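# Find the light fake weight and place it on dish

## Task

Several check weights look identical, but one is a fake that weighs far less. Use the rocker balance to find it: its pointer sits over the white field when the pans hold equal loads and swings over a red field when one side is much heavier. The task is done when the fake weight lies flat on the red dish, the dish is right side up, and no other weight is on the dish, on the fake, above the dish or leaning against the dish or the fake. Everything must stay that way without the robot holding it.

## Robot and tools

Robot: two arms, left_arm and right_arm, each with 7 joints and a parallel gripper. Items may occasionally be nudged, or a held part briefly pulled, by outside forces.

Frame: all reported positions share one scene frame. The origin is on the table surface midway between the arms. +z is up, +x points out over the table, and left_arm sits on the +y side. The arm names do not tell you which side of a camera image an arm appears on. Reported hand positions can be off, especially with the arm stretched far.

execute_actions takes "actions", a list holding one item or none, plus optional "pictures" (boolean, default is that pictures come back).
- Empty list: only returns the current state.
- Wait: {"steps": N}, N up to 300 control steps of 1/30 s, counted from the previous result, and your reply time is included.
- Motion: {"rows": [...], "steps": N}, 1 to 15 rows, N up to 15 (default 15). One row per step; if rows run out, the last row repeats.
Each row is one flat list of 16 numbers in [-1, 1] covering both arms: left_arm joints 1-7 then left gripper opening, then right_arm joints 1-7 then right gripper opening. Joint order: waist, shoulder, upper arm roll, elbow, forearm roll, wrist pitch, wrist roll. Joint entries are offsets, not poses: each is a change from that arm's joint angles in the latest result that printed them (if none yet in this scene, or for later calls in the same reply, from where the arm is when the action begins). They are not relative to the previous row. Scale: 1.0 equals 2.036 rad. Sending all zeros pulls the arm back to those reference angles; it is not a pause. The gripper entry is absolute: +1 fully open, -1 fully closed.
Joint ranges (rad): waist -6.283..6.283, shoulder -2.059..2.094, upper arm roll -6.283..6.283, elbow -0.192..3.927, forearm roll -6.283..6.283, wrist pitch -1.693..3.142, wrist roll -6.283..6.283. True ends may differ by up to 0.010 rad. A request more than 0.010 rad beyond an end is refused and nothing moves. Otherwise overshoot is clipped at the end and the reply may report "joint sent to its limit" (possibly about an earlier, still running action); its absence does not prove more room.

Motion limits: joint targets move at most 3.14 rad/s, take 0.16 s to accelerate, and all joints of an arm are slowed together. Each step a target stays within 0.623 rad of the measured angle, and if targets would carry the gripper over 70 mm from where it is measured, they are scaled back. Between calls the arms keep heading to the last row's targets until they have nearly stopped or a step is HELD.

Gripper geometry: fingers point along the gripper's +z axis and close along its y axis. end_effector_position is the point between the pads when shut, roughly 2 cm behind the fingertips; closing pushes the tips about 10 mm further along +z.

Grasping: grip_measured is the finger opening on the command scale; Joint positions gives it in metres (0.084 fully open). To hold something keep commanding below grip_measured; the bigger the gap, the firmer the squeeze (about 24 N per pad max for objects up to about 6 cm). Commanding the read grip_measured still squeezes lightly; wide objects may slip. Slamming closed can overpress.

Result lines: per arm, end_effector_position (m), end_effector_quat_wxyz, linear and angular velocities. Joint positions and Joint velocities: per arm the 7 joints (rad, rad/s) then pad gap (m, m/s). Joint torques: total drive output per joint, with offset, scale error and noise; not zero in free air. "joint command not followed": the clearance check altered or blocked targets; rest of the row was applied. HELD marks steps where all or part of your row was not sent. MOTOR HOT appears from 65 °C; at 80 °C an OVER-TEMPERATURE FAULT brakes that arm until cool. Holding loads heats motors, even while you think. TORQUE FAULT: contact torque reaching a joint's load limit (N m: waist 44.5, shoulder 44.5, upper arm roll 26.7, elbow 26.7, forearm roll 26.7, wrist pitch 17.8, wrist roll 17.8; held weight counts) stops the arm, backs the joint off, pauses 10 s and drops the rest of the call.

zoom_image: {"camera": name, "region": [x0, y0, x1, y1]} in pixels of that camera's latest image, origin top-left, region at most 504 by 504. Cameras (all 504x504): cam_head_left, cam_head_right, cam_high, cam_low, cam_left_wrist, cam_right_wrist. Calibration (OpenCV pinhole plus radial, T_world_to_cam per camera) is supplied; fixed cameras may be off by a few degrees and millimetres, and wrist camera poses follow the arm's joint readings.

finished_scene: {"scene": number of the current scene}. Replying without any tool call ends everything.

Avoid: knocking or placing anything off the table, dropping or sliding held items, slamming, hard pushes, letting the arms collide or press on each other, and leaving anything that only stays in place because the robot supports it. Time spent, including your reply time while the robot moves, matters, so move efficiently and smoothly.

Each tool is called after "Emit:" in YAML: its name, and indented under it one key for each argument.

## Session

Emit:
execute_actions:
  actions: []

Scene clock: 0.00 s of 7600.00 s.
left_arm: end_effector_position=(+0.3253, +0.5458, +0.3913) grip_measured=+1.00 end_effector_quat_wxyz=(-0.080, +0.956, -0.278, +0.039) end_effector_velocity=(-0.000, +0.000, -0.000) end_effector_angular_velocity=(+0.000, +0.001, +0.001) | right_arm: end_effector_position=(+0.4922, -0.3923, +0.1046) grip_measured=+1.00 end_effector_quat_wxyz=(+0.621, +0.291, +0.716, -0.130) end_effector_velocity=(-0.000, -0.000, +0.000) end_effector_angular_velocity=(-0.001, -0.002, -0.001)
Joint positions: left_arm=[ 0.466 -0.381  0.137  1.163  0.08   1.366  1.237  0.084] | right_arm=[ 0.263  0.351  0.07   0.674 -2.021  1.243 -0.129  0.084]
Joint velocities: left_arm=[ 0.001  0.     0.    -0.     0.001 -0.    -0.001 -0.   ] | right_arm=[ 0.001 -0.    -0.    -0.     0.001  0.002 -0.    -0.   ]
Joint torques (N m, as the arm reports them, + toward a larger angle): no reading
camera_calibration (this result's frames):
cam_left_wrist: T_world_to_cam=[[-0.534297, -0.825102, -0.183668, 0.726428], [-0.837026, 0.54675, -0.0212525, 0.0503871], [0.117956, 0.142379, -0.982759, 0.403597], [0, 0, 0, 1]] pos_world=[0.382697, 0.514364, 0.531131]
cam_right_wrist: T_world_to_cam=[[0.581092, 0.789744, 0.196564, 0.0389263], [0.053496, -0.278071, 0.95907, -0.163289], [0.812078, -0.546792, -0.203833, -0.464984], [0, 0, 0, 1]] pos_world=[0.363719, -0.330397, 0.0541753]

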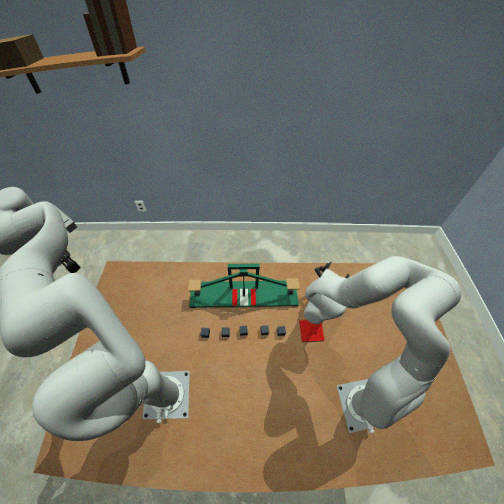

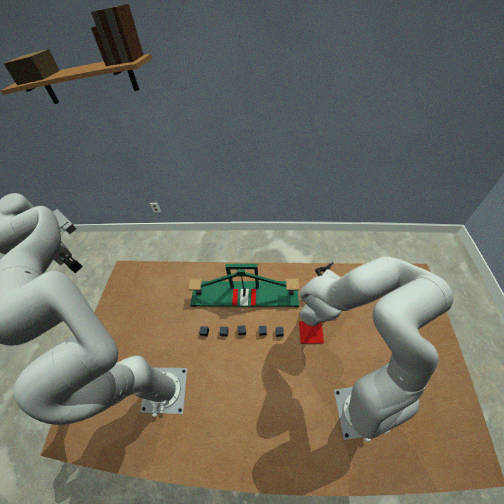

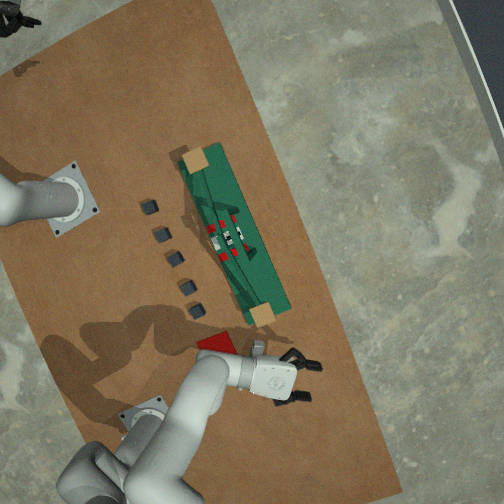

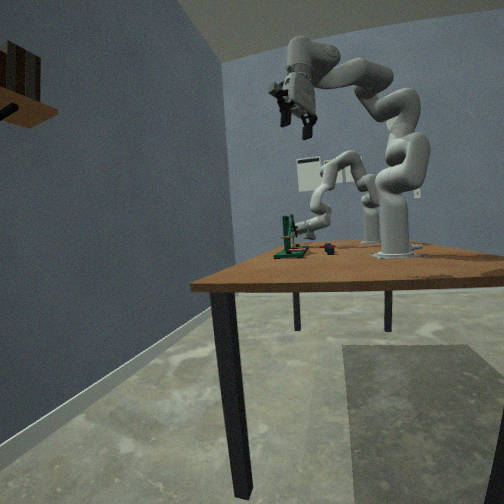

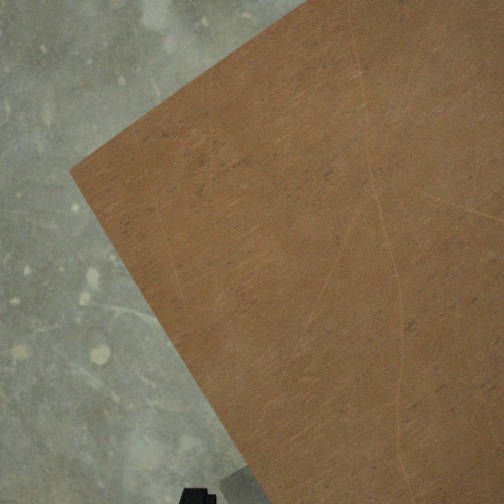

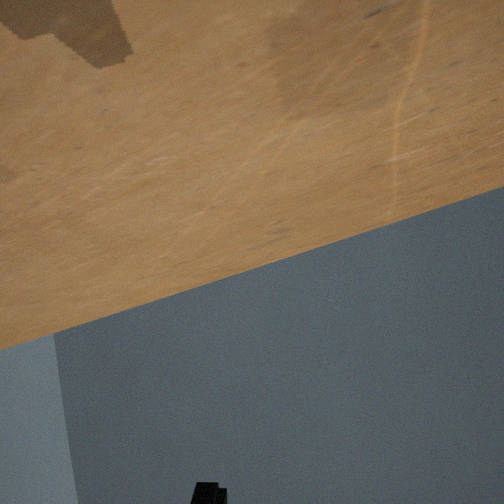

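Emit:
execute_actions:
  actions:
    - {"rows":[[-0.1,-0.01,-0.01,-0.05,-0.01,-0.03,-0.03,1,0,-0.05,-0.01,0.02,0,0,0.1,1],[-0.2,-0.02,-0.02,-0.11,-0.015,-0.06,-0.06,1,0,-0.1,-0.02,0.045,0,0,0.2,1],[-0.3,-0.035,-0.035,-0.17,-0.02,-0.09,-0.09,1,0,-0.15,-0.03,0.065,0,0,0.3,1],[-0.45,-0.05,-0.05,-0.25,-0.03,-0.135,-0.14,1,0,-0.197,-0.034,0.0865,0,0,0.4,1],[-0.6237,-0.0698,-0.0673,-0.3448,-0.0393,-0.1875,-0.192,1,0,-0.197,-0.034,0.0865,0,0,0.49,1]],"steps":15}
  pictures: false

Scene clock: 48.00 s of 7600.00 s.
left_arm: end_effector_position=(+0.3867, +0.3685, +0.2923) grip_measured=+1.00 end_effector_quat_wxyz=(-0.034, +0.911, -0.409, +0.037) end_effector_velocity=(+0.021, -0.440, -0.213) end_effector_angular_velocity=(-0.102, +0.147, -0.722) | right_arm: end_effector_position=(+0.5494, -0.3939, +0.2913) grip_measured=+1.00 end_effector_quat_wxyz=(+0.695, +0.528, +0.457, +0.173) end_effector_velocity=(+0.051, -0.035, +0.430) end_effector_angular_velocity=(+1.804, -1.825, -0.054)
Joint positions: left_arm=[ 0.081 -0.444  0.075  0.851  0.043  1.195  1.063  0.084] | right_arm=[ 0.263  0.081  0.023  0.793 -2.022  1.243  0.47   0.084]
Joint velocities: left_arm=[-0.971 -0.136 -0.128 -0.67  -0.074 -0.362 -0.371  0.   ] | right_arm=[-0.001 -0.592 -0.099  0.252  0.001 -0.003  1.818  0.   ]
Joint torques (N m, as the arm reports them, + toward a larger angle): left_arm=[ -0.6  -14.22   0.53  16.12   0.17  -2.79   0.3 ] | right_arm=[ -0.65 -23.74  -0.86  11.05  -0.92   1.7   -0.28]
Steps of this call (steps 1 to 90: nothing new was sent; then 44.50 s passed at rest; steps 91 to 105: all 15 steps of this action). Readings (joint positions):
91: left_arm=[0.466 -0.381 0.137 1.163 0.080 1.366 1.237] | right_arm=[0.263 0.351 0.070 0.675 -2.021 1.243 -0.128]
92: left_arm=[0.461 -0.382 0.138 1.161 0.080 1.364 1.235] | right_arm=[0.263 0.348 0.070 0.675 -2.021 1.243 -0.122]
94: left_arm=[0.412 -0.388 0.140 1.136 0.076 1.347 1.219] | right_arm=[0.264 0.324 0.065 0.682 -2.021 1.242 -0.065]
98: left_arm=[0.291 -0.409 0.108 1.027 0.063 1.289 1.159] | right_arm=[0.263 0.225 0.047 0.731 -2.022 1.244 0.101]
105: the state above

Emit:
execute_actions:
  actions: []

Scene clock: 62.37 s of 7600.00 s.
left_arm: end_effector_position=(+0.2539, +0.0732, +0.1707) grip_measured=+1.00 end_effector_quat_wxyz=(-0.000, +0.709, -0.706, +0.000) end_effector_velocity=(-0.000, +0.000, -0.000) end_effector_angular_velocity=(+0.001, +0.000, +0.001) | right_arm: end_effector_position=(+0.5527, -0.4051, +0.3885) grip_measured=+1.00 end_effector_quat_wxyz=(+0.655, +0.605, +0.269, +0.364) end_effector_velocity=(+0.000, -0.002, -0.000) end_effector_angular_velocity=(+0.002, +0.001, -0.003)
Joint positions: left_arm=[-0.803 -0.523 -0.     0.462  0.     0.984  0.847  0.084] | right_arm=[ 0.263 -0.05   0.001  0.851 -2.021  1.243  0.869  0.084]
Joint velocities: left_arm=[-0.    -0.     0.    -0.001  0.     0.    -0.002  0.   ] | right_arm=[-0.001 -0.    -0.002  0.     0.001 -0.001  0.     0.   ]
Joint torques (N m, as the arm reports them, + toward a larger angle): left_arm=[ -0.06 -10.19   1.35  15.     0.25  -2.79   0.08] | right_arm=[ -0.5  -21.47  -0.79  12.47  -1.13   1.56  -0.31]
Steps of this call (steps 1 to 45: the robot went on to your last target; steps 46 to 110: nothing new was sent; then 10.70 s passed at rest). Readings (joint positions):
1: left_arm=[0.048 -0.448 0.070 0.829 0.041 1.183 1.051] | right_arm=[0.263 0.061 0.020 0.802 -2.021 1.243 0.531]
2: left_arm=[0.015 -0.452 0.066 0.808 0.039 1.172 1.039] | right_arm=[0.263 0.041 0.016 0.810 -2.021 1.243 0.592]
4: left_arm=[-0.054 -0.461 0.058 0.768 0.034 1.150 1.017] | right_arm=[0.263 0.001 0.010 0.828 -2.021 1.243 0.711]
8: left_arm=[-0.201 -0.475 0.045 0.697 0.026 1.112 0.977] | right_arm=[0.263 -0.048 0.001 0.852 -2.022 1.244 0.851]
110: the state above
All arms were judged still, so your last target was given up. Only a new action makes them travel on or press farther. Fingers that are still opening or closing keep moving.
camera_calibration (this result's frames):
cam_left_wrist: T_world_to_cam=[[-0.999924, 0.00772676, -0.00959723, 0.285414], [0.00766942, 0.999953, 0.00599727, -0.00803244], [0.00964312, 0.00592321, -0.999936, 0.302921], [0, 0, 0, 1]] pos_world=[0.282533, 0.00403246, 0.305689]
cam_right_wrist: T_world_to_cam=[[-0.163236, -0.0166746, 0.986446, -0.26402], [-0.579626, -0.807483, -0.109565, 0.108269], [0.798366, -0.589655, 0.122145, -0.599722], [0, 0, 0, 1]] pos_world=[0.498455, -0.270606, 0.345557]

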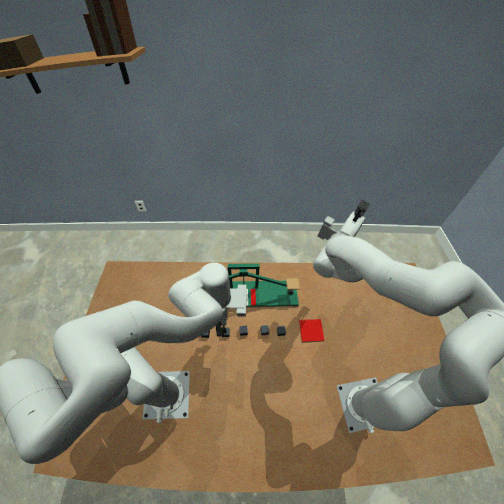

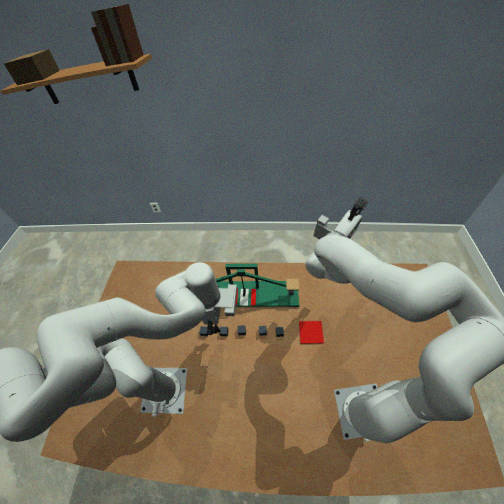

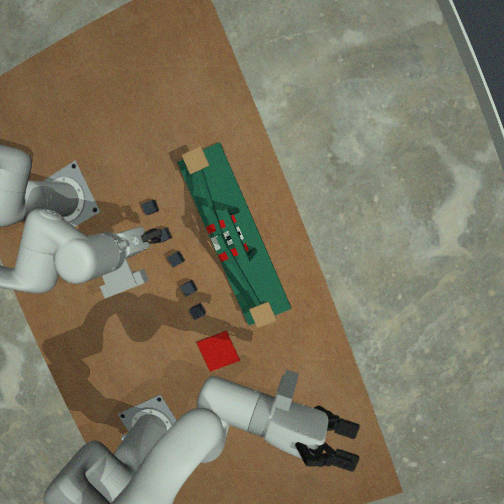

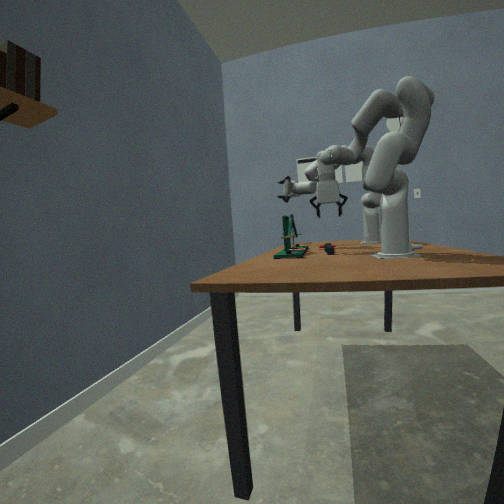

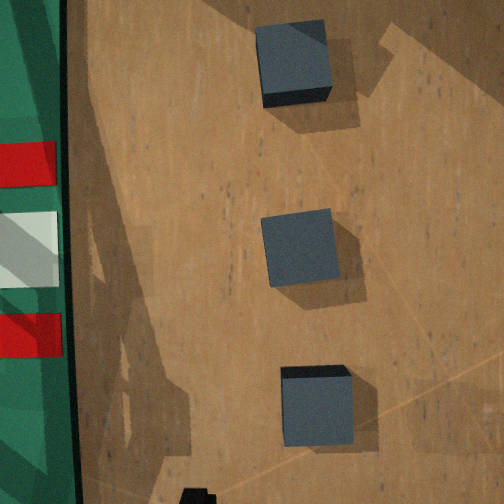

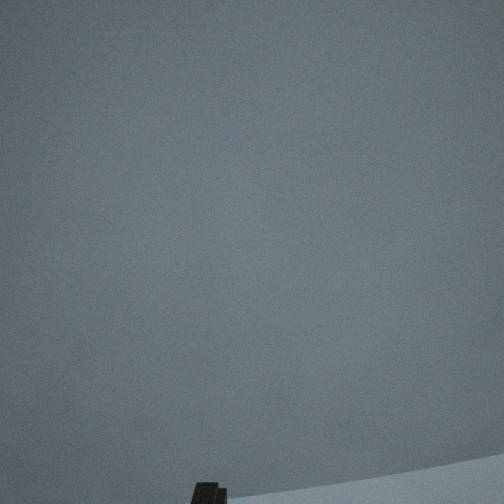

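Emit:
execute_actions:
  actions:
    - {"rows":[[0.001,0.025,0,-0.015,0,-0.04,0,1, 0,-0.04,0,-0.03,0.5,-0.1,0.4,1],[0.001,0.05,0,-0.03,0,-0.078,0,1, 0,-0.067,0,-0.053,0.99,-0.154,0.732,1],[0.001,0.075,0,-0.044,0,-0.118,0,1, 0,-0.067,0,-0.053,0.99,-0.154,0.732,1],[0.001,0.096,0,-0.057,0,-0.152,0.001,1, 0,-0.067,0,-0.053,0.99,-0.154,0.732,1],[0.001,0.12,0,-0.062,0,-0.182,0.001,1, 0,-0.067,0,-0.053,0.99,-0.154,0.732,1],[0.001,0.145,0,-0.066,0,-0.212,0.001,1, 0,-0.067,0,-0.053,0.99,-0.154,0.732,1],[0.001,0.17,0,-0.07,0,-0.24,0.001,1, 0,-0.067,0,-0.053,0.99,-0.154,0.732,1],[0.001,0.19,0,-0.074,0,-0.263,0.001,1, 0,-0.067,0,-0.053,0.99,-0.154,0.732,1],[0.001,0.2035,0,-0.076,0,-0.279,0.001,1, 0,-0.067,0,-0.053,0.993,-0.154,0.732,1]],"steps":15}
  pictures: false

Emit:
execute_actions:
  actions:
    - {"steps":25}

Scene clock: 92.47 s of 7600.00 s.
left_arm: end_effector_position=(+0.2534, +0.0746, +0.0302) grip_measured=+1.00 end_effector_quat_wxyz=(+0.000, +0.709, -0.706, -0.005) end_effector_velocity=(+0.025, -0.024, -0.015) end_effector_angular_velocity=(-0.079, -0.090, -0.006) | right_arm: end_effector_position=(+0.4460, -0.3931, +0.2321) grip_measured=+1.00 end_effector_quat_wxyz=(+0.192, +0.841, -0.358, +0.357) end_effector_velocity=(-0.313, +0.181, -0.323) end_effector_angular_velocity=(+3.700, -0.896, -3.514)
Joint positions: left_arm=[-0.801 -0.113 -0.     0.305  0.     0.429  0.849  0.084] | right_arm=[ 0.263 -0.173  0.001  0.754 -1.046  0.962  1.844  0.084]
Joint velocities: left_arm=[-0.002  0.111 -0.003  0.01  -0.001 -0.221  0.001  0.   ] | right_arm=[ 0.    -0.118 -0.003 -0.095  2.918 -0.277  2.905 -0.   ]
Joint torques (N m, as the arm reports them, + toward a larger angle): left_arm=[ -0.35 -22.62   0.79  13.32  -0.16  -2.96  -0.02] | right_arm=[ -0.46 -17.84  -0.37  12.31  -0.14  -0.57  -0.27]
Steps of this call (steps 1 to 90: nothing new was sent; then 26.60 s passed at rest; steps 91 to 105: all 15 steps of this action). Readings (joint positions):
91: left_arm=[-0.803 -0.523 -0.000 0.461 0.000 0.984 0.847] | right_arm=[0.263 -0.050 0.001 0.851 -2.021 1.243 0.869]
92: left_arm=[-0.803 -0.520 -0.000 0.460 0.000 0.978 0.847] | right_arm=[0.263 -0.051 0.001 0.850 -2.015 1.241 0.876]
94: left_arm=[-0.802 -0.488 -0.001 0.444 0.000 0.920 0.847] | right_arm=[0.263 -0.059 0.001 0.845 -1.959 1.220 0.933]
98: left_arm=[-0.801 -0.337 -0.000 0.364 0.000 0.705 0.848] | right_arm=[0.263 -0.115 0.001 0.799 -1.671 1.094 1.220]
105: the state above

Scene clock: 93.30 s of 7600.00 s.
left_arm: end_effector_position=(+0.2558, +0.0724, +0.0304) grip_measured=+1.00 end_effector_quat_wxyz=(-0.000, +0.708, -0.706, -0.000) end_effector_velocity=(+0.000, -0.000, +0.000) end_effector_angular_velocity=(-0.000, +0.000, -0.000) | right_arm: end_effector_position=(+0.3524, -0.2791, +0.1703) grip_measured=+1.00 end_effector_quat_wxyz=(-0.000, -0.552, +0.834, -0.000) end_effector_velocity=(-0.000, +0.001, +0.000) end_effector_angular_velocity=(+0.004, +0.001, -0.003)
Joint positions: left_arm=[-0.801 -0.109 -0.     0.307  0.     0.416  0.849  0.084] | right_arm=[ 0.263 -0.187  0.001  0.743 -0.001  0.93   2.359  0.084]
Joint velocities: left_arm=[ 0.    -0.    -0.     0.    -0.     0.001  0.001  0.   ] | right_arm=[ 0.    -0.     0.    -0.     0.005 -0.     0.001  0.   ]
Joint torques (N m, as the arm reports them, + toward a larger angle): left_arm=[  0.23 -15.98   0.95  10.23   0.02  -2.8    0.01] | right_arm=[ -0.84 -17.95  -0.58  12.15   0.18  -1.6   -0.33]
Steps of this call (steps 1 to 25: the robot went on to your last target). Readings (joint positions):
1: left_arm=[-0.801 -0.111 -0.000 0.306 0.000 0.423 0.849] | right_arm=[0.263 -0.177 0.001 0.751 -0.948 0.954 1.941]
2: left_arm=[-0.801 -0.111 -0.000 0.308 0.000 0.420 0.849] | right_arm=[0.263 -0.179 0.001 0.749 -0.849 0.948 2.034]
4: left_arm=[-0.801 -0.111 -0.000 0.309 0.000 0.417 0.849] | right_arm=[0.263 -0.183 0.001 0.746 -0.646 0.939 2.181]
8: left_arm=[-0.801 -0.110 -0.000 0.308 0.000 0.416 0.849] | right_arm=[0.263 -0.186 0.001 0.743 -0.247 0.932 2.316]
25: the state above
camera_calibration (this result's frames):
cam_left_wrist: T_world_to_cam=[[-0.999931, 0.00783333, -0.00874705, 0.285933], [0.00777679, 0.999949, 0.00647983, -0.00636326], [0.00879736, 0.00641136, -0.999941, 0.162813], [0, 0, 0, 1]] pos_world=[0.28453, 0.00307928, 0.165345]
cam_right_wrist: T_world_to_cam=[[-0.911524, 0.411237, -0.00281251, 0.472228], [0.411242, 0.911465, -0.0105855, 0.183727], [-0.00178965, -0.0108056, -0.99994, 0.295826], [0, 0, 0, 1]] pos_world=[0.35542, -0.358461, 0.299081]

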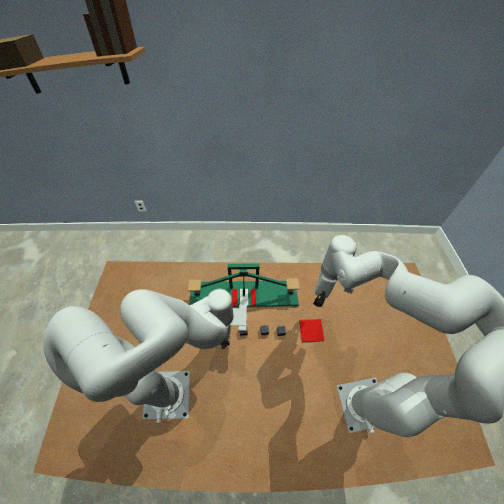

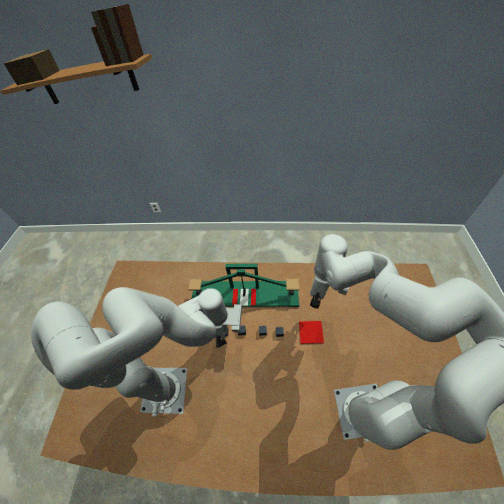

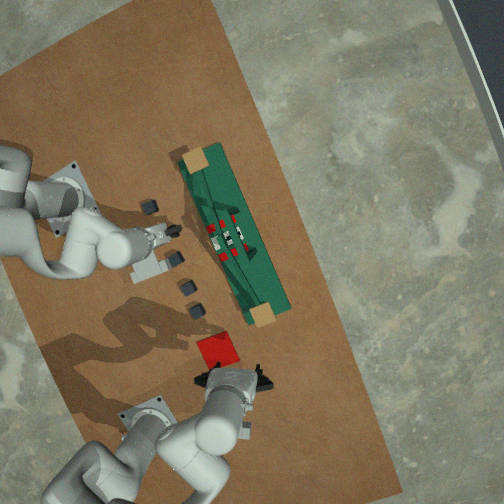

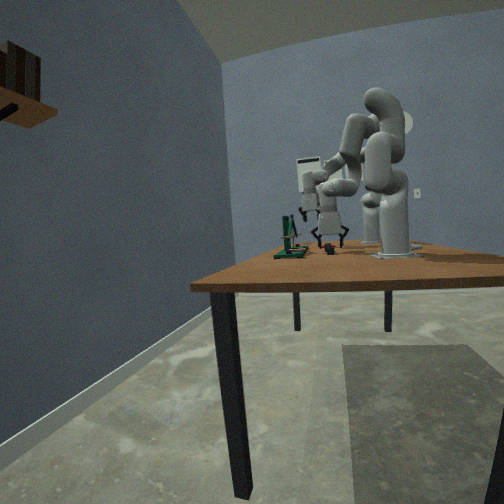

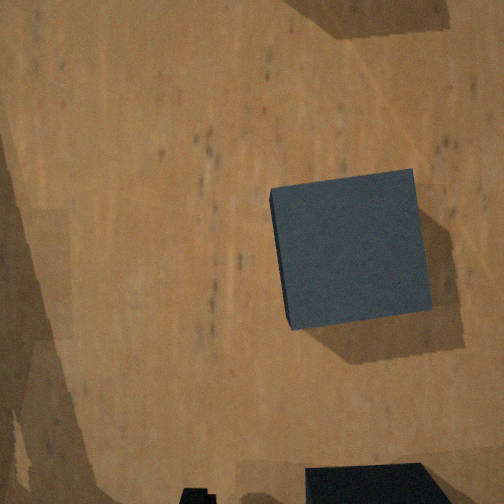

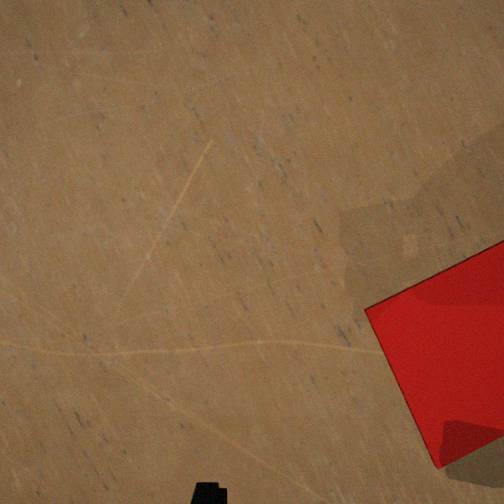

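Emit:
execute_actions:
  actions:
    - {"rows":[[0,0,0,0,0,0,0,0.5, 0.04,0,0,0,0,0,0,1],[0,0,0,0,0,0,0,0.2, 0.08,0,0,0,0,0,0,1],[0,0,0,0,0,0,0,0, 0.12,0,0,0,0,0,0,1],[0,0,0,0,0,0,0,-0.15, 0.16,0,0,0,0,0,0,1],[0,0,0,0,0,0,0,-0.3, 0.202,0,0,0,0,0,0,1],[0,0,0,0,0,0,0,-0.45, 0.202,0,0,0,0,0,0,1],[0,0,0,0,0,0,0,-0.6, 0.202,0,0,0,0,0,0,1],[0,0,0,0,0,0,0,-0.7, 0.202,0,0,0,0,0,0,1]],"steps":15}
  pictures: false

Emit:
execute_actions:
  actions:
    - {"steps":8}

Scene clock: 104.63 s of 7600.00 s.
left_arm: end_effector_position=(+0.2560, +0.0722, +0.0305) grip_measured=-0.33 end_effector_quat_wxyz=(-0.000, +0.708, -0.706, -0.000) end_effector_velocity=(-0.000, +0.000, -0.000) end_effector_angular_velocity=(+0.000, +0.000, -0.002) | right_arm: end_effector_position=(+0.2623, -0.1455, +0.1702) grip_measured=+1.00 end_effector_quat_wxyz=(-0.000, -0.711, +0.703, -0.001) end_effector_velocity=(+0.001, -0.002, -0.000) end_effector_angular_velocity=(+0.008, +0.010, -0.008)
Joint positions: left_arm=[-0.801 -0.109 -0.     0.307  0.     0.416  0.849  0.03 ] | right_arm=[ 0.671 -0.187  0.005  0.742 -0.     0.93   2.359  0.084]
Joint velocities: left_arm=[ 0.     0.     0.    -0.     0.     0.     0.002  0.   ] | right_arm=[ 0.071 -0.001 -0.081 -0.003 -0.003  0.     0.     0.   ]
Joint torques (N m, as the arm reports them, + toward a larger angle): left_arm=[  0.21 -15.24   1.04   9.81   0.11  -2.32   0.07] | right_arm=[ -3.39 -18.01  -3.92  12.15   0.01  -1.63  -0.31]
Steps of this call (steps 1 to 15: the robot went on to your last target; steps 16 to 90: nothing new was sent; then 7.83 s passed at rest; steps 91 to 105: all 15 steps of this action). Readings (joint positions):
91: left_arm=[-0.801 -0.109 -0.000 0.307 0.000 0.416 0.849] | right_arm=[0.263 -0.187 0.001 0.743 -0.000 0.930 2.359]
92: left_arm=[-0.801 -0.109 -0.000 0.307 0.000 0.416 0.849] | right_arm=[0.268 -0.187 -0.000 0.743 -0.000 0.930 2.359]
94: left_arm=[-0.801 -0.109 -0.000 0.307 0.000 0.416 0.849] | right_arm=[0.318 -0.187 -0.007 0.743 -0.001 0.930 2.359]
98: left_arm=[-0.801 -0.109 -0.000 0.307 0.000 0.416 0.849] | right_arm=[0.484 -0.187 0.003 0.743 -0.000 0.930 2.359]
105: the state above

Scene clock: 104.90 s of 7600.00 s.
left_arm: end_effector_position=(+0.2559, +0.0722, +0.0305) grip_measured=-0.33 end_effector_quat_wxyz=(-0.000, +0.708, -0.706, -0.000) end_effector_velocity=(-0.000, +0.000, -0.000) end_effector_angular_velocity=(+0.001, +0.001, +0.000) | right_arm: end_effector_position=(+0.2634, -0.1464, +0.1703) grip_measured=+1.00 end_effector_quat_wxyz=(-0.000, -0.710, +0.704, -0.000) end_effector_velocity=(-0.004, +0.004, +0.000) end_effector_angular_velocity=(-0.001, -0.002, +0.014)
Joint positions: left_arm=[-0.801 -0.109 -0.     0.307  0.     0.416  0.849  0.03 ] | right_arm=[ 0.673 -0.187 -0.     0.743 -0.001  0.93   2.359  0.084]
Joint velocities: left_arm=[ 0.    -0.     0.    -0.001  0.     0.    -0.     0.   ] | right_arm=[ 0.006  0.     0.008  0.    -0.    -0.001  0.    -0.   ]
Joint torques (N m, as the arm reports them, + toward a larger angle): left_arm=[ -0.11 -14.98   0.86   9.85   0.05  -2.28   0.17] | right_arm=[ -0.77 -17.56  -0.86  12.18   0.19  -1.61  -0.42]
Steps of this call (steps 1 to 8: the robot went on to your last target). Readings (joint positions):
1: left_arm=[-0.801 -0.109 -0.000 0.307 0.000 0.416 0.849] | right_arm=[0.672 -0.187 0.003 0.742 -0.000 0.930 2.359]
2: left_arm=[-0.801 -0.109 -0.000 0.307 0.000 0.416 0.849] | right_arm=[0.672 -0.187 0.000 0.742 -0.001 0.930 2.359]
4: left_arm=[-0.801 -0.109 -0.000 0.307 0.000 0.416 0.849] | right_arm=[0.672 -0.187 -0.002 0.742 -0.001 0.930 2.359]
8: the state above
camera_calibration (this result's frames):
cam_left_wrist: T_world_to_cam=[[-0.999927, 0.00785097, -0.00913267, 0.286091], [0.007795, 0.999951, 0.00614825, -0.00622197], [0.00918049, 0.00607661, -0.999939, 0.162864], [0, 0, 0, 1]] pos_world=[0.284624, 0.0029859, 0.165506]
cam_right_wrist: T_world_to_cam=[[-0.999883, 0.0150699, -0.00265904, 0.301683], [0.015097, 0.999831, -0.0105028, 0.216601], [0.00250032, -0.0105417, -0.999941, 0.296002], [0, 0, 0, 1]] pos_world=[0.297638, -0.21799, 0.299062]

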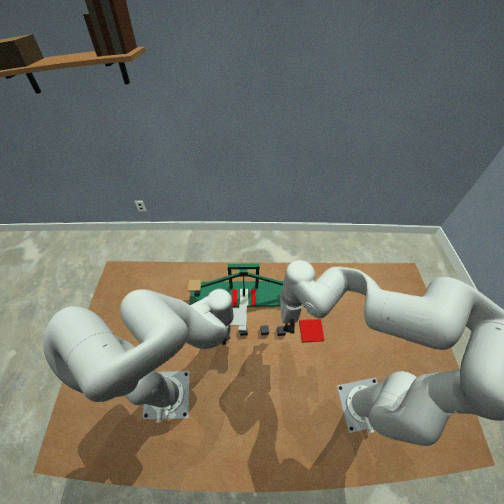

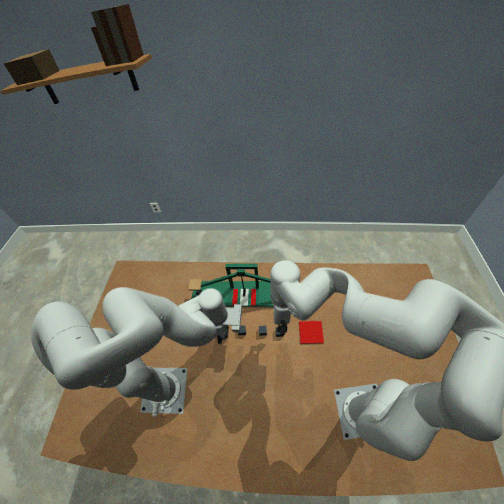

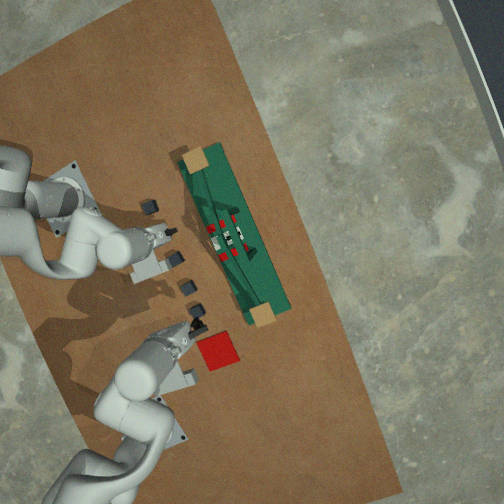

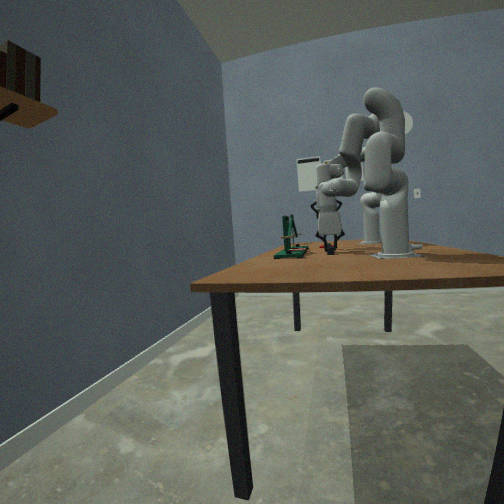

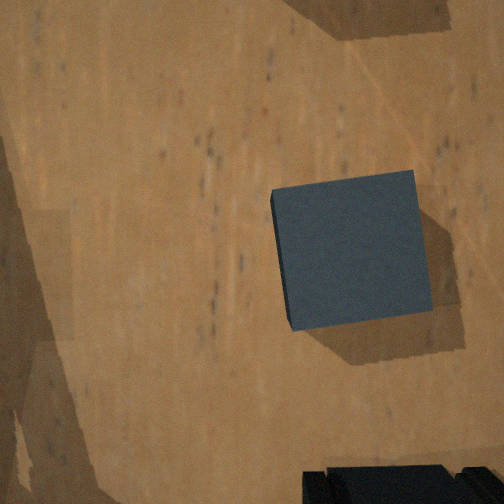

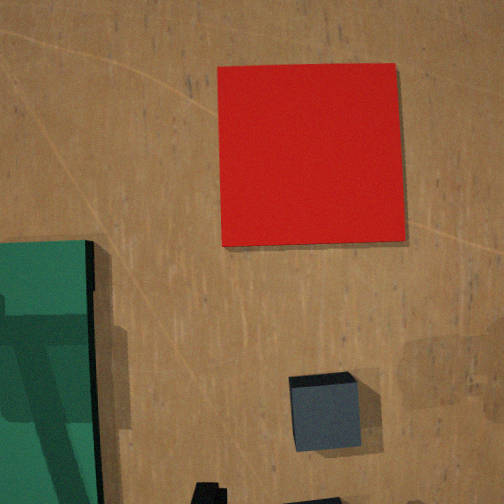

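Emit:
execute_actions:
  actions:
    - {"rows":[[0,-0.02,0,0.003,0,0.025,0,-0.7, -0.001,0.02,0,-0.011,0,-0.03,0,1],[0,-0.045,0,0.007,0,0.055,0,-0.7, -0.001,0.04,0,-0.022,0,-0.062,0,1],[0,-0.075,0,0.013,0,0.09,0,-0.7, -0.001,0.06,0,-0.033,0,-0.094,0,1],[0,-0.107,0,0.019,0,0.127,0,-0.7, -0.001,0.081,0,-0.044,0,-0.125,0,1],[0,-0.13,0,0.033,0,0.165,0,-0.7, -0.001,0.1,0,-0.048,0,-0.149,0,1],[0,-0.155,0,0.047,0,0.203,0,-0.7, -0.001,0.12,0,-0.052,0,-0.173,0,1],[0,-0.18,0,0.062,0,0.241,0,-0.7, -0.001,0.14,0,-0.055,0,-0.196,0,1],[0,-0.203,0,0.076,0,0.279,0,-0.7, -0.001,0.153,0,-0.057,0,-0.211,0,1],[0,-0.203,0,0.076,0,0.279,0,-0.7, -0.001,0.1615,0,-0.0587,0,-0.22,0,1]],"steps":15}
  pictures: false

Emit:
execute_actions:
  actions:
    - {"steps":8}

Emit:
zoom_image:
  camera: "cam_low"
  region: [260,170,400,270]

Scene clock: 124.77 s of 7600.00 s.
left_arm: end_effector_position=(+0.2571, +0.0711, +0.1702) grip_measured=-0.33 end_effector_quat_wxyz=(-0.001, +0.708, -0.706, +0.006) end_effector_velocity=(-0.026, +0.023, +0.050) end_effector_angular_velocity=(+0.048, +0.056, -0.001) | right_arm: end_effector_position=(+0.2637, -0.1469, +0.0296) grip_measured=+1.00 end_effector_quat_wxyz=(-0.005, -0.709, +0.705, -0.000) end_effector_velocity=(+0.040, +0.039, +0.018) end_effector_angular_velocity=(+0.117, -0.115, -0.004)
Joint positions: left_arm=[-0.801 -0.516 -0.001  0.462  0.     0.967  0.849  0.03 ] | right_arm=[ 0.671  0.141 -0.     0.621 -0.001  0.489  2.359  0.084]
Joint velocities: left_arm=[ 0.001 -0.156  0.001  0.06  -0.     0.29   0.003  0.   ] | right_arm=[-0.001  0.017 -0.002  0.052  0.    -0.13   0.     0.   ]
Joint torques (N m, as the arm reports them, + toward a larger angle): left_arm=[ 0.47 -0.52  1.53 10.52 -0.27 -2.46  0.31] | right_arm=[ -0.71 -25.19  -0.9   10.41   0.03  -1.66  -0.44]
Steps of this call (steps 1 to 15: the robot went on to your last target; steps 16 to 90: nothing new was sent; then 16.37 s passed at rest; steps 91 to 105: all 15 steps of this action). Readings (joint positions):
91: left_arm=[-0.801 -0.109 -0.000 0.307 0.000 0.416 0.849] | right_arm=[0.674 -0.187 0.001 0.743 -0.001 0.930 2.359]
92: left_arm=[-0.801 -0.112 -0.000 0.307 0.000 0.423 0.849] | right_arm=[0.674 -0.184 0.001 0.741 -0.001 0.924 2.359]
94: left_arm=[-0.801 -0.150 -0.000 0.308 0.000 0.475 0.849] | right_arm=[0.673 -0.154 0.000 0.728 -0.001 0.870 2.359]
98: left_arm=[-0.801 -0.317 -0.000 0.357 0.000 0.680 0.849] | right_arm=[0.671 -0.022 -0.000 0.662 -0.001 0.688 2.359]
105: the state above

Scene clock: 125.03 s of 7600.00 s.
left_arm: end_effector_position=(+0.2538, +0.0742, +0.1694) grip_measured=-0.33 end_effector_quat_wxyz=(-0.000, +0.709, -0.706, -0.002) end_effector_velocity=(+0.005, -0.005, +0.009) end_effector_angular_velocity=(-0.016, -0.019, -0.002) | right_arm: end_effector_position=(+0.2662, -0.1446, +0.0311) grip_measured=+1.00 end_effector_quat_wxyz=(+0.001, -0.709, +0.705, -0.000) end_effector_velocity=(-0.004, -0.004, -0.006) end_effector_angular_velocity=(-0.011, +0.011, +0.000)
Joint positions: left_arm=[-0.801 -0.52  -0.     0.46   0.     0.984  0.849  0.03 ] | right_arm=[ 0.671  0.14  -0.     0.624 -0.001  0.482  2.359  0.084]
Joint velocities: left_arm=[-0.001 -0.009 -0.     0.017  0.     0.     0.001 -0.   ] | right_arm=[-0.     0.009  0.    -0.008 -0.001 -0.001  0.     0.   ]
Joint torques (N m, as the arm reports them, + toward a larger angle): left_arm=[ -0.07 -10.41   1.11  15.47  -0.08  -2.81   0.12] | right_arm=[ -0.7  -22.24  -0.85   9.25   0.06  -1.53  -0.43]
Steps of this call (steps 1 to 8: the robot went on to your last target). Readings (joint positions):
1: left_arm=[-0.801 -0.519 -0.000 0.462 0.000 0.975 0.849] | right_arm=[0.671 0.141 -0.000 0.623 -0.001 0.486 2.359]
2: left_arm=[-0.801 -0.520 -0.000 0.461 0.000 0.979 0.849] | right_arm=[0.671 0.140 -0.000 0.625 -0.001 0.484 2.359]
4: left_arm=[-0.801 -0.520 -0.000 0.458 0.000 0.983 0.849] | right_arm=[0.671 0.139 -0.000 0.626 -0.001 0.482 2.359]
8: the state above
camera_calibration (this result's frames):
cam_left_wrist: T_world_to_cam=[[-0.999947, 0.0076978, -0.0068593, 0.284828], [0.00764064, 0.999936, 0.00832192, -0.00933966], [0.00692292, 0.00826907, -0.999942, 0.302126], [0, 0, 0, 1]] pos_world=[0.282793, 0.00464821, 0.30414]
cam_right_wrist: T_world_to_cam=[[-0.999849, 0.0169774, -0.0036866, 0.304411], [0.0170108, 0.999813, -0.0092183, 0.212759], [0.00352941, -0.00927962, -0.999951, 0.156737], [0, 0, 0, 1]] pos_world=[0.300193, -0.216432, 0.159813]

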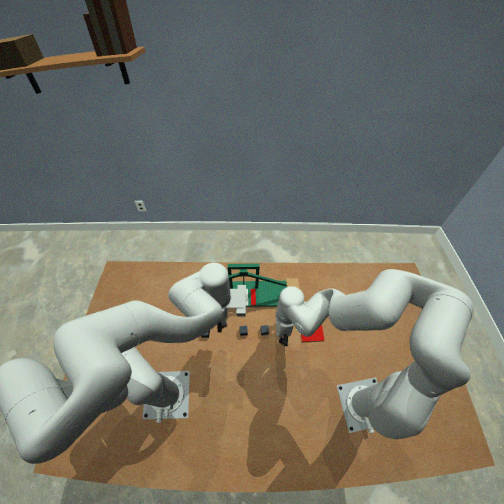

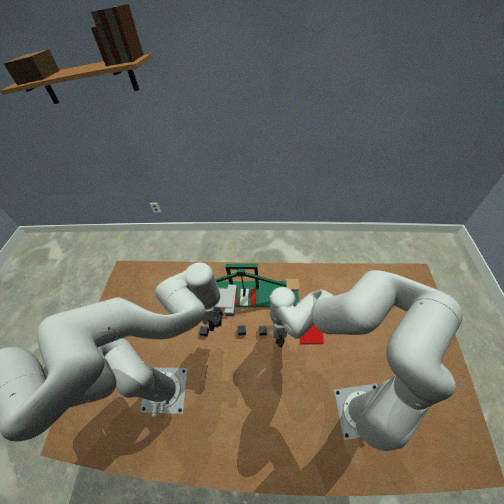

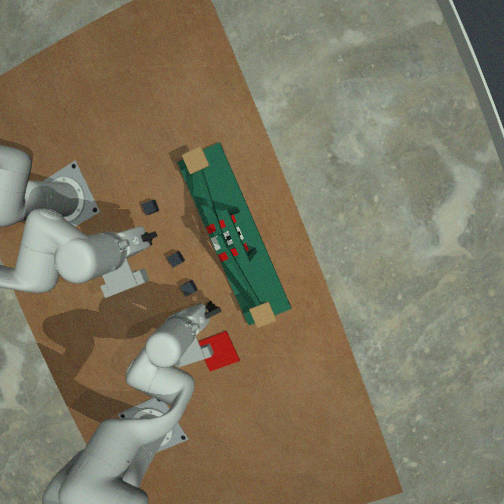

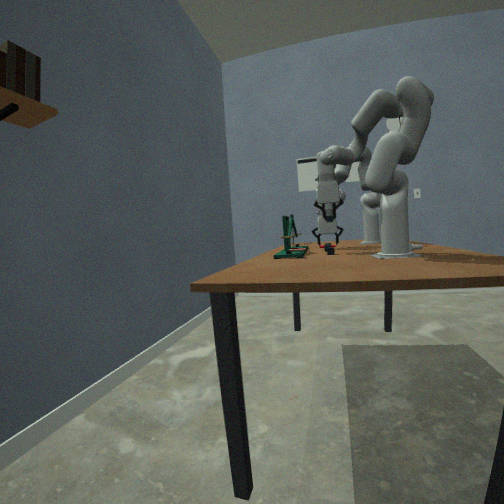

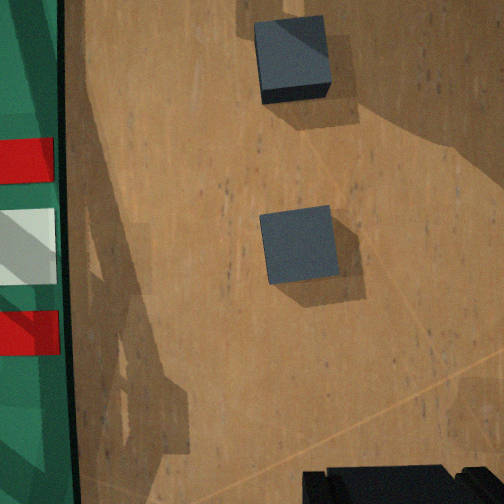

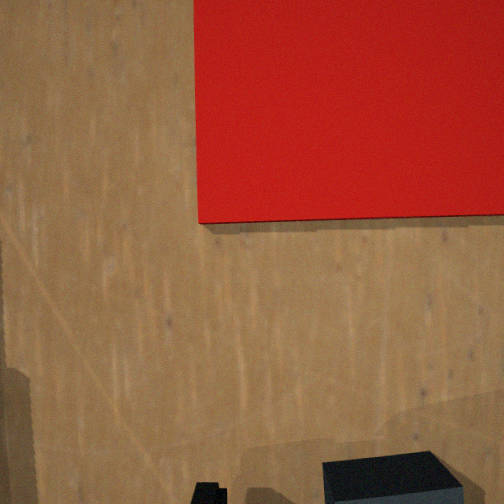

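Region (260, 170, 400, 270) of cam_low's 504x504 image, scaled by 3.600, with more detail than that image has; it fills the top 360 rows of this view, and the rest is white.

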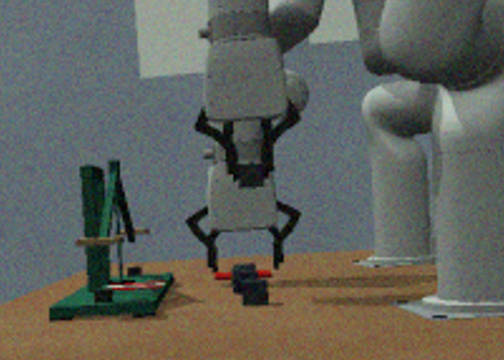

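Emit:
execute_actions:
  actions:
    - {"rows":[[0.04,0,0,0.005,0,0,0.04,-0.7, 0,0,0,0,0,0,0,0.5],[0.08,0,0,0.015,0,0.005,0.08,-0.7, 0,0,0,0,0,0,0,0.2],[0.12,0.01,0,0.03,0,0.01,0.12,-0.7, 0,0,0,0,0,0,0,0],[0.16,0.025,0,0.05,0,0.01,0.16,-0.7, 0,0,0,0,0,0,0,-0.15],[0.2,0.045,0,0.07,0,0.01,0.2,-0.7, 0,0,0,0,0,0,0,-0.3],[0.24,0.07,0,0.095,0,0.01,0.24,-0.7, 0,0,0,0,0,0,0,-0.45],[0.274,0.095,0,0.12,0,0.008,0.274,-0.7, 0,0,0,0,0,0,0,-0.6],[0.274,0.12,0,0.14,0,0.006,0.274,-0.7, 0,0,0,0,0,0,0,-0.7],[0.274,0.145,0,0.158,0,0.004,0.274,-0.7, 0,0,0,0,0,0,0,-0.7],[0.274,0.1675,0,0.173,0,0.0036,0.274,-0.7, 0,0,0,0,0,0,0,-0.7]],"steps":15}
  pictures: false

Emit:
execute_actions:
  actions:
    - {"steps":8}

Scene clock: 145.50 s of 7600.00 s.
left_arm: end_effector_position=(+0.4036, +0.1875, +0.1929) grip_measured=-0.33 end_effector_quat_wxyz=(-0.002, +0.709, -0.705, +0.003) end_effector_velocity=(+0.327, +0.299, -0.031) end_effector_angular_velocity=(+0.026, +0.104, +0.035) | right_arm: end_effector_position=(+0.2663, -0.1446, +0.0312) grip_measured=-0.32 end_effector_quat_wxyz=(+0.001, -0.709, +0.705, -0.000) end_effector_velocity=(-0.000, +0.001, +0.000) end_effector_angular_velocity=(+0.001, -0.001, +0.000)
Joint positions: left_arm=[-0.307 -0.246 -0.     0.753  0.     0.992  1.342  0.03 ] | right_arm=[ 0.671  0.14  -0.     0.624 -0.001  0.482  2.359  0.03 ]
Joint velocities: left_arm=[ 0.92   0.994  0.021  0.865  0.002 -0.022  0.904 -0.   ] | right_arm=[ 0.001  0.     0.    -0.     0.001 -0.002  0.     0.   ]
Joint torques (N m, as the arm reports them, + toward a larger angle): left_arm=[ -2.41 -24.31   1.07  13.02  -0.13  -2.35  -0.19] | right_arm=[ -0.35 -21.97  -0.8    9.04   0.15  -1.6   -0.3 ]
Steps of this call (steps 1 to 30: the robot went on to your last target; steps 31 to 90: nothing new was sent; then 16.97 s passed at rest; steps 91 to 105: all 15 steps of this action). Readings (joint positions):
91: left_arm=[-0.801 -0.522 -0.000 0.462 0.000 0.984 0.849] | right_arm=[0.671 0.142 -0.000 0.623 -0.001 0.482 2.359]
92: left_arm=[-0.796 -0.522 -0.001 0.462 0.000 0.984 0.855] | right_arm=[0.671 0.142 -0.000 0.623 -0.001 0.482 2.359]
94: left_arm=[-0.744 -0.521 -0.005 0.468 -0.000 0.987 0.911] | right_arm=[0.671 0.141 -0.000 0.624 -0.001 0.482 2.359]
98: left_arm=[-0.559 -0.478 0.001 0.540 0.000 0.996 1.090] | right_arm=[0.671 0.140 -0.000 0.624 -0.001 0.482 2.359]
105: the state above

Scene clock: 145.77 s of 7600.00 s.
left_arm: end_effector_position=(+0.4243, +0.2070, +0.1906) grip_measured=-0.33 end_effector_quat_wxyz=(-0.000, +0.707, -0.707, -0.000) end_effector_velocity=(+0.005, -0.004, +0.006) end_effector_angular_velocity=(-0.001, -0.015, -0.018) | right_arm: end_effector_position=(+0.2663, -0.1446, +0.0312) grip_measured=-0.32 end_effector_quat_wxyz=(+0.001, -0.709, +0.705, -0.000) end_effector_velocity=(-0.000, +0.000, -0.000) end_effector_angular_velocity=(+0.000, +0.001, -0.000)
Joint positions: left_arm=[-0.246 -0.181 -0.003  0.811  0.     0.991  1.406  0.03 ] | right_arm=[ 0.671  0.14  -0.     0.624 -0.001  0.482  2.359  0.03 ]
Joint velocities: left_arm=[ 0.     0.    -0.009  0.014 -0.    -0.001  0.01   0.   ] | right_arm=[ 0.001  0.     0.     0.     0.001  0.    -0.    -0.   ]
Joint torques (N m, as the arm reports them, + toward a larger angle): left_arm=[  0.48 -20.24   2.24  15.37   0.04  -2.59   0.14] | right_arm=[ -0.57 -21.75  -0.58   9.04   0.05  -1.44  -0.44]
Steps of this call (steps 1 to 8: the robot went on to your last target). Readings (joint positions):
1: left_arm=[-0.279 -0.216 0.001 0.779 0.000 0.991 1.369] | right_arm=[0.671 0.140 -0.000 0.624 -0.001 0.482 2.359]
2: left_arm=[-0.261 -0.197 0.004 0.795 0.000 0.991 1.386] | right_arm=[0.671 0.140 -0.000 0.624 -0.001 0.482 2.359]
4: left_arm=[-0.246 -0.183 0.005 0.807 0.000 0.991 1.400] | right_arm=[0.671 0.140 -0.000 0.624 -0.001 0.482 2.359]
8: the state above
camera_calibration (this result's frames):
cam_left_wrist: T_world_to_cam=[[-0.99989, 0.0114956, -0.00936069, 0.454081], [0.0114353, 0.999914, 0.00647039, -0.14487], [0.00943426, 0.00636264, -0.999935, 0.3204], [0, 0, 0, 1]] pos_world=[0.452665, 0.137599, 0.325568]
cam_right_wrist: T_world_to_cam=[[-0.999847, 0.0170506, -0.00381164, 0.304493], [0.0170847, 0.999813, -0.00910335, 0.212714], [0.00365571, -0.00916708, -0.999951, 0.156767], [0, 0, 0, 1]] pos_world=[0.300239, -0.216429, 0.159856]

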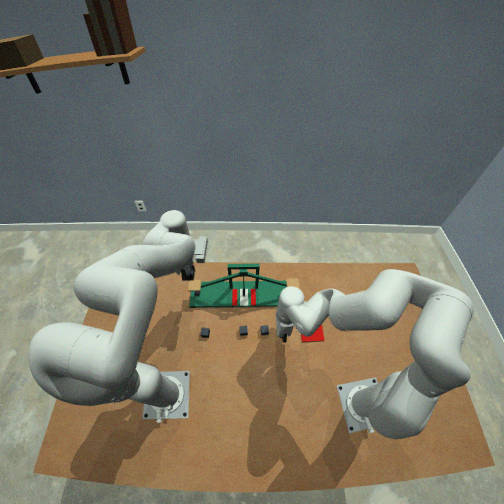

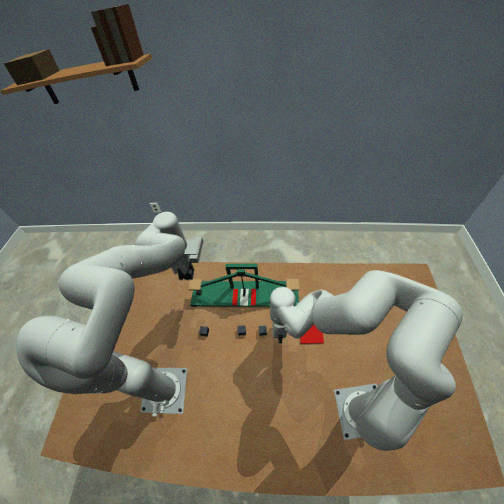

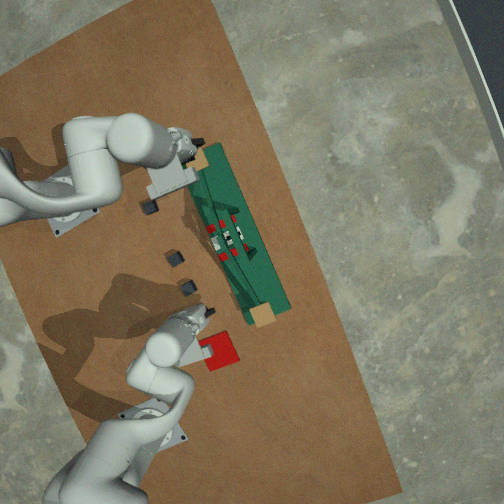

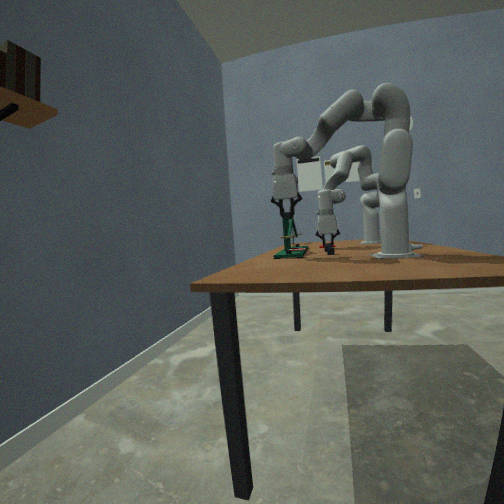

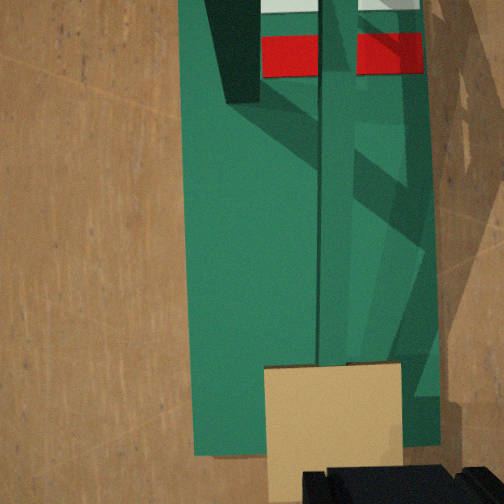

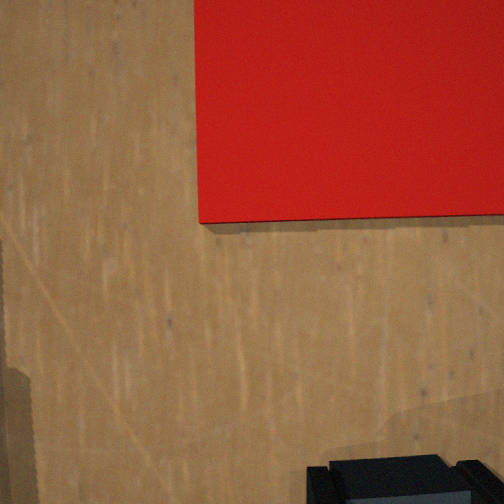

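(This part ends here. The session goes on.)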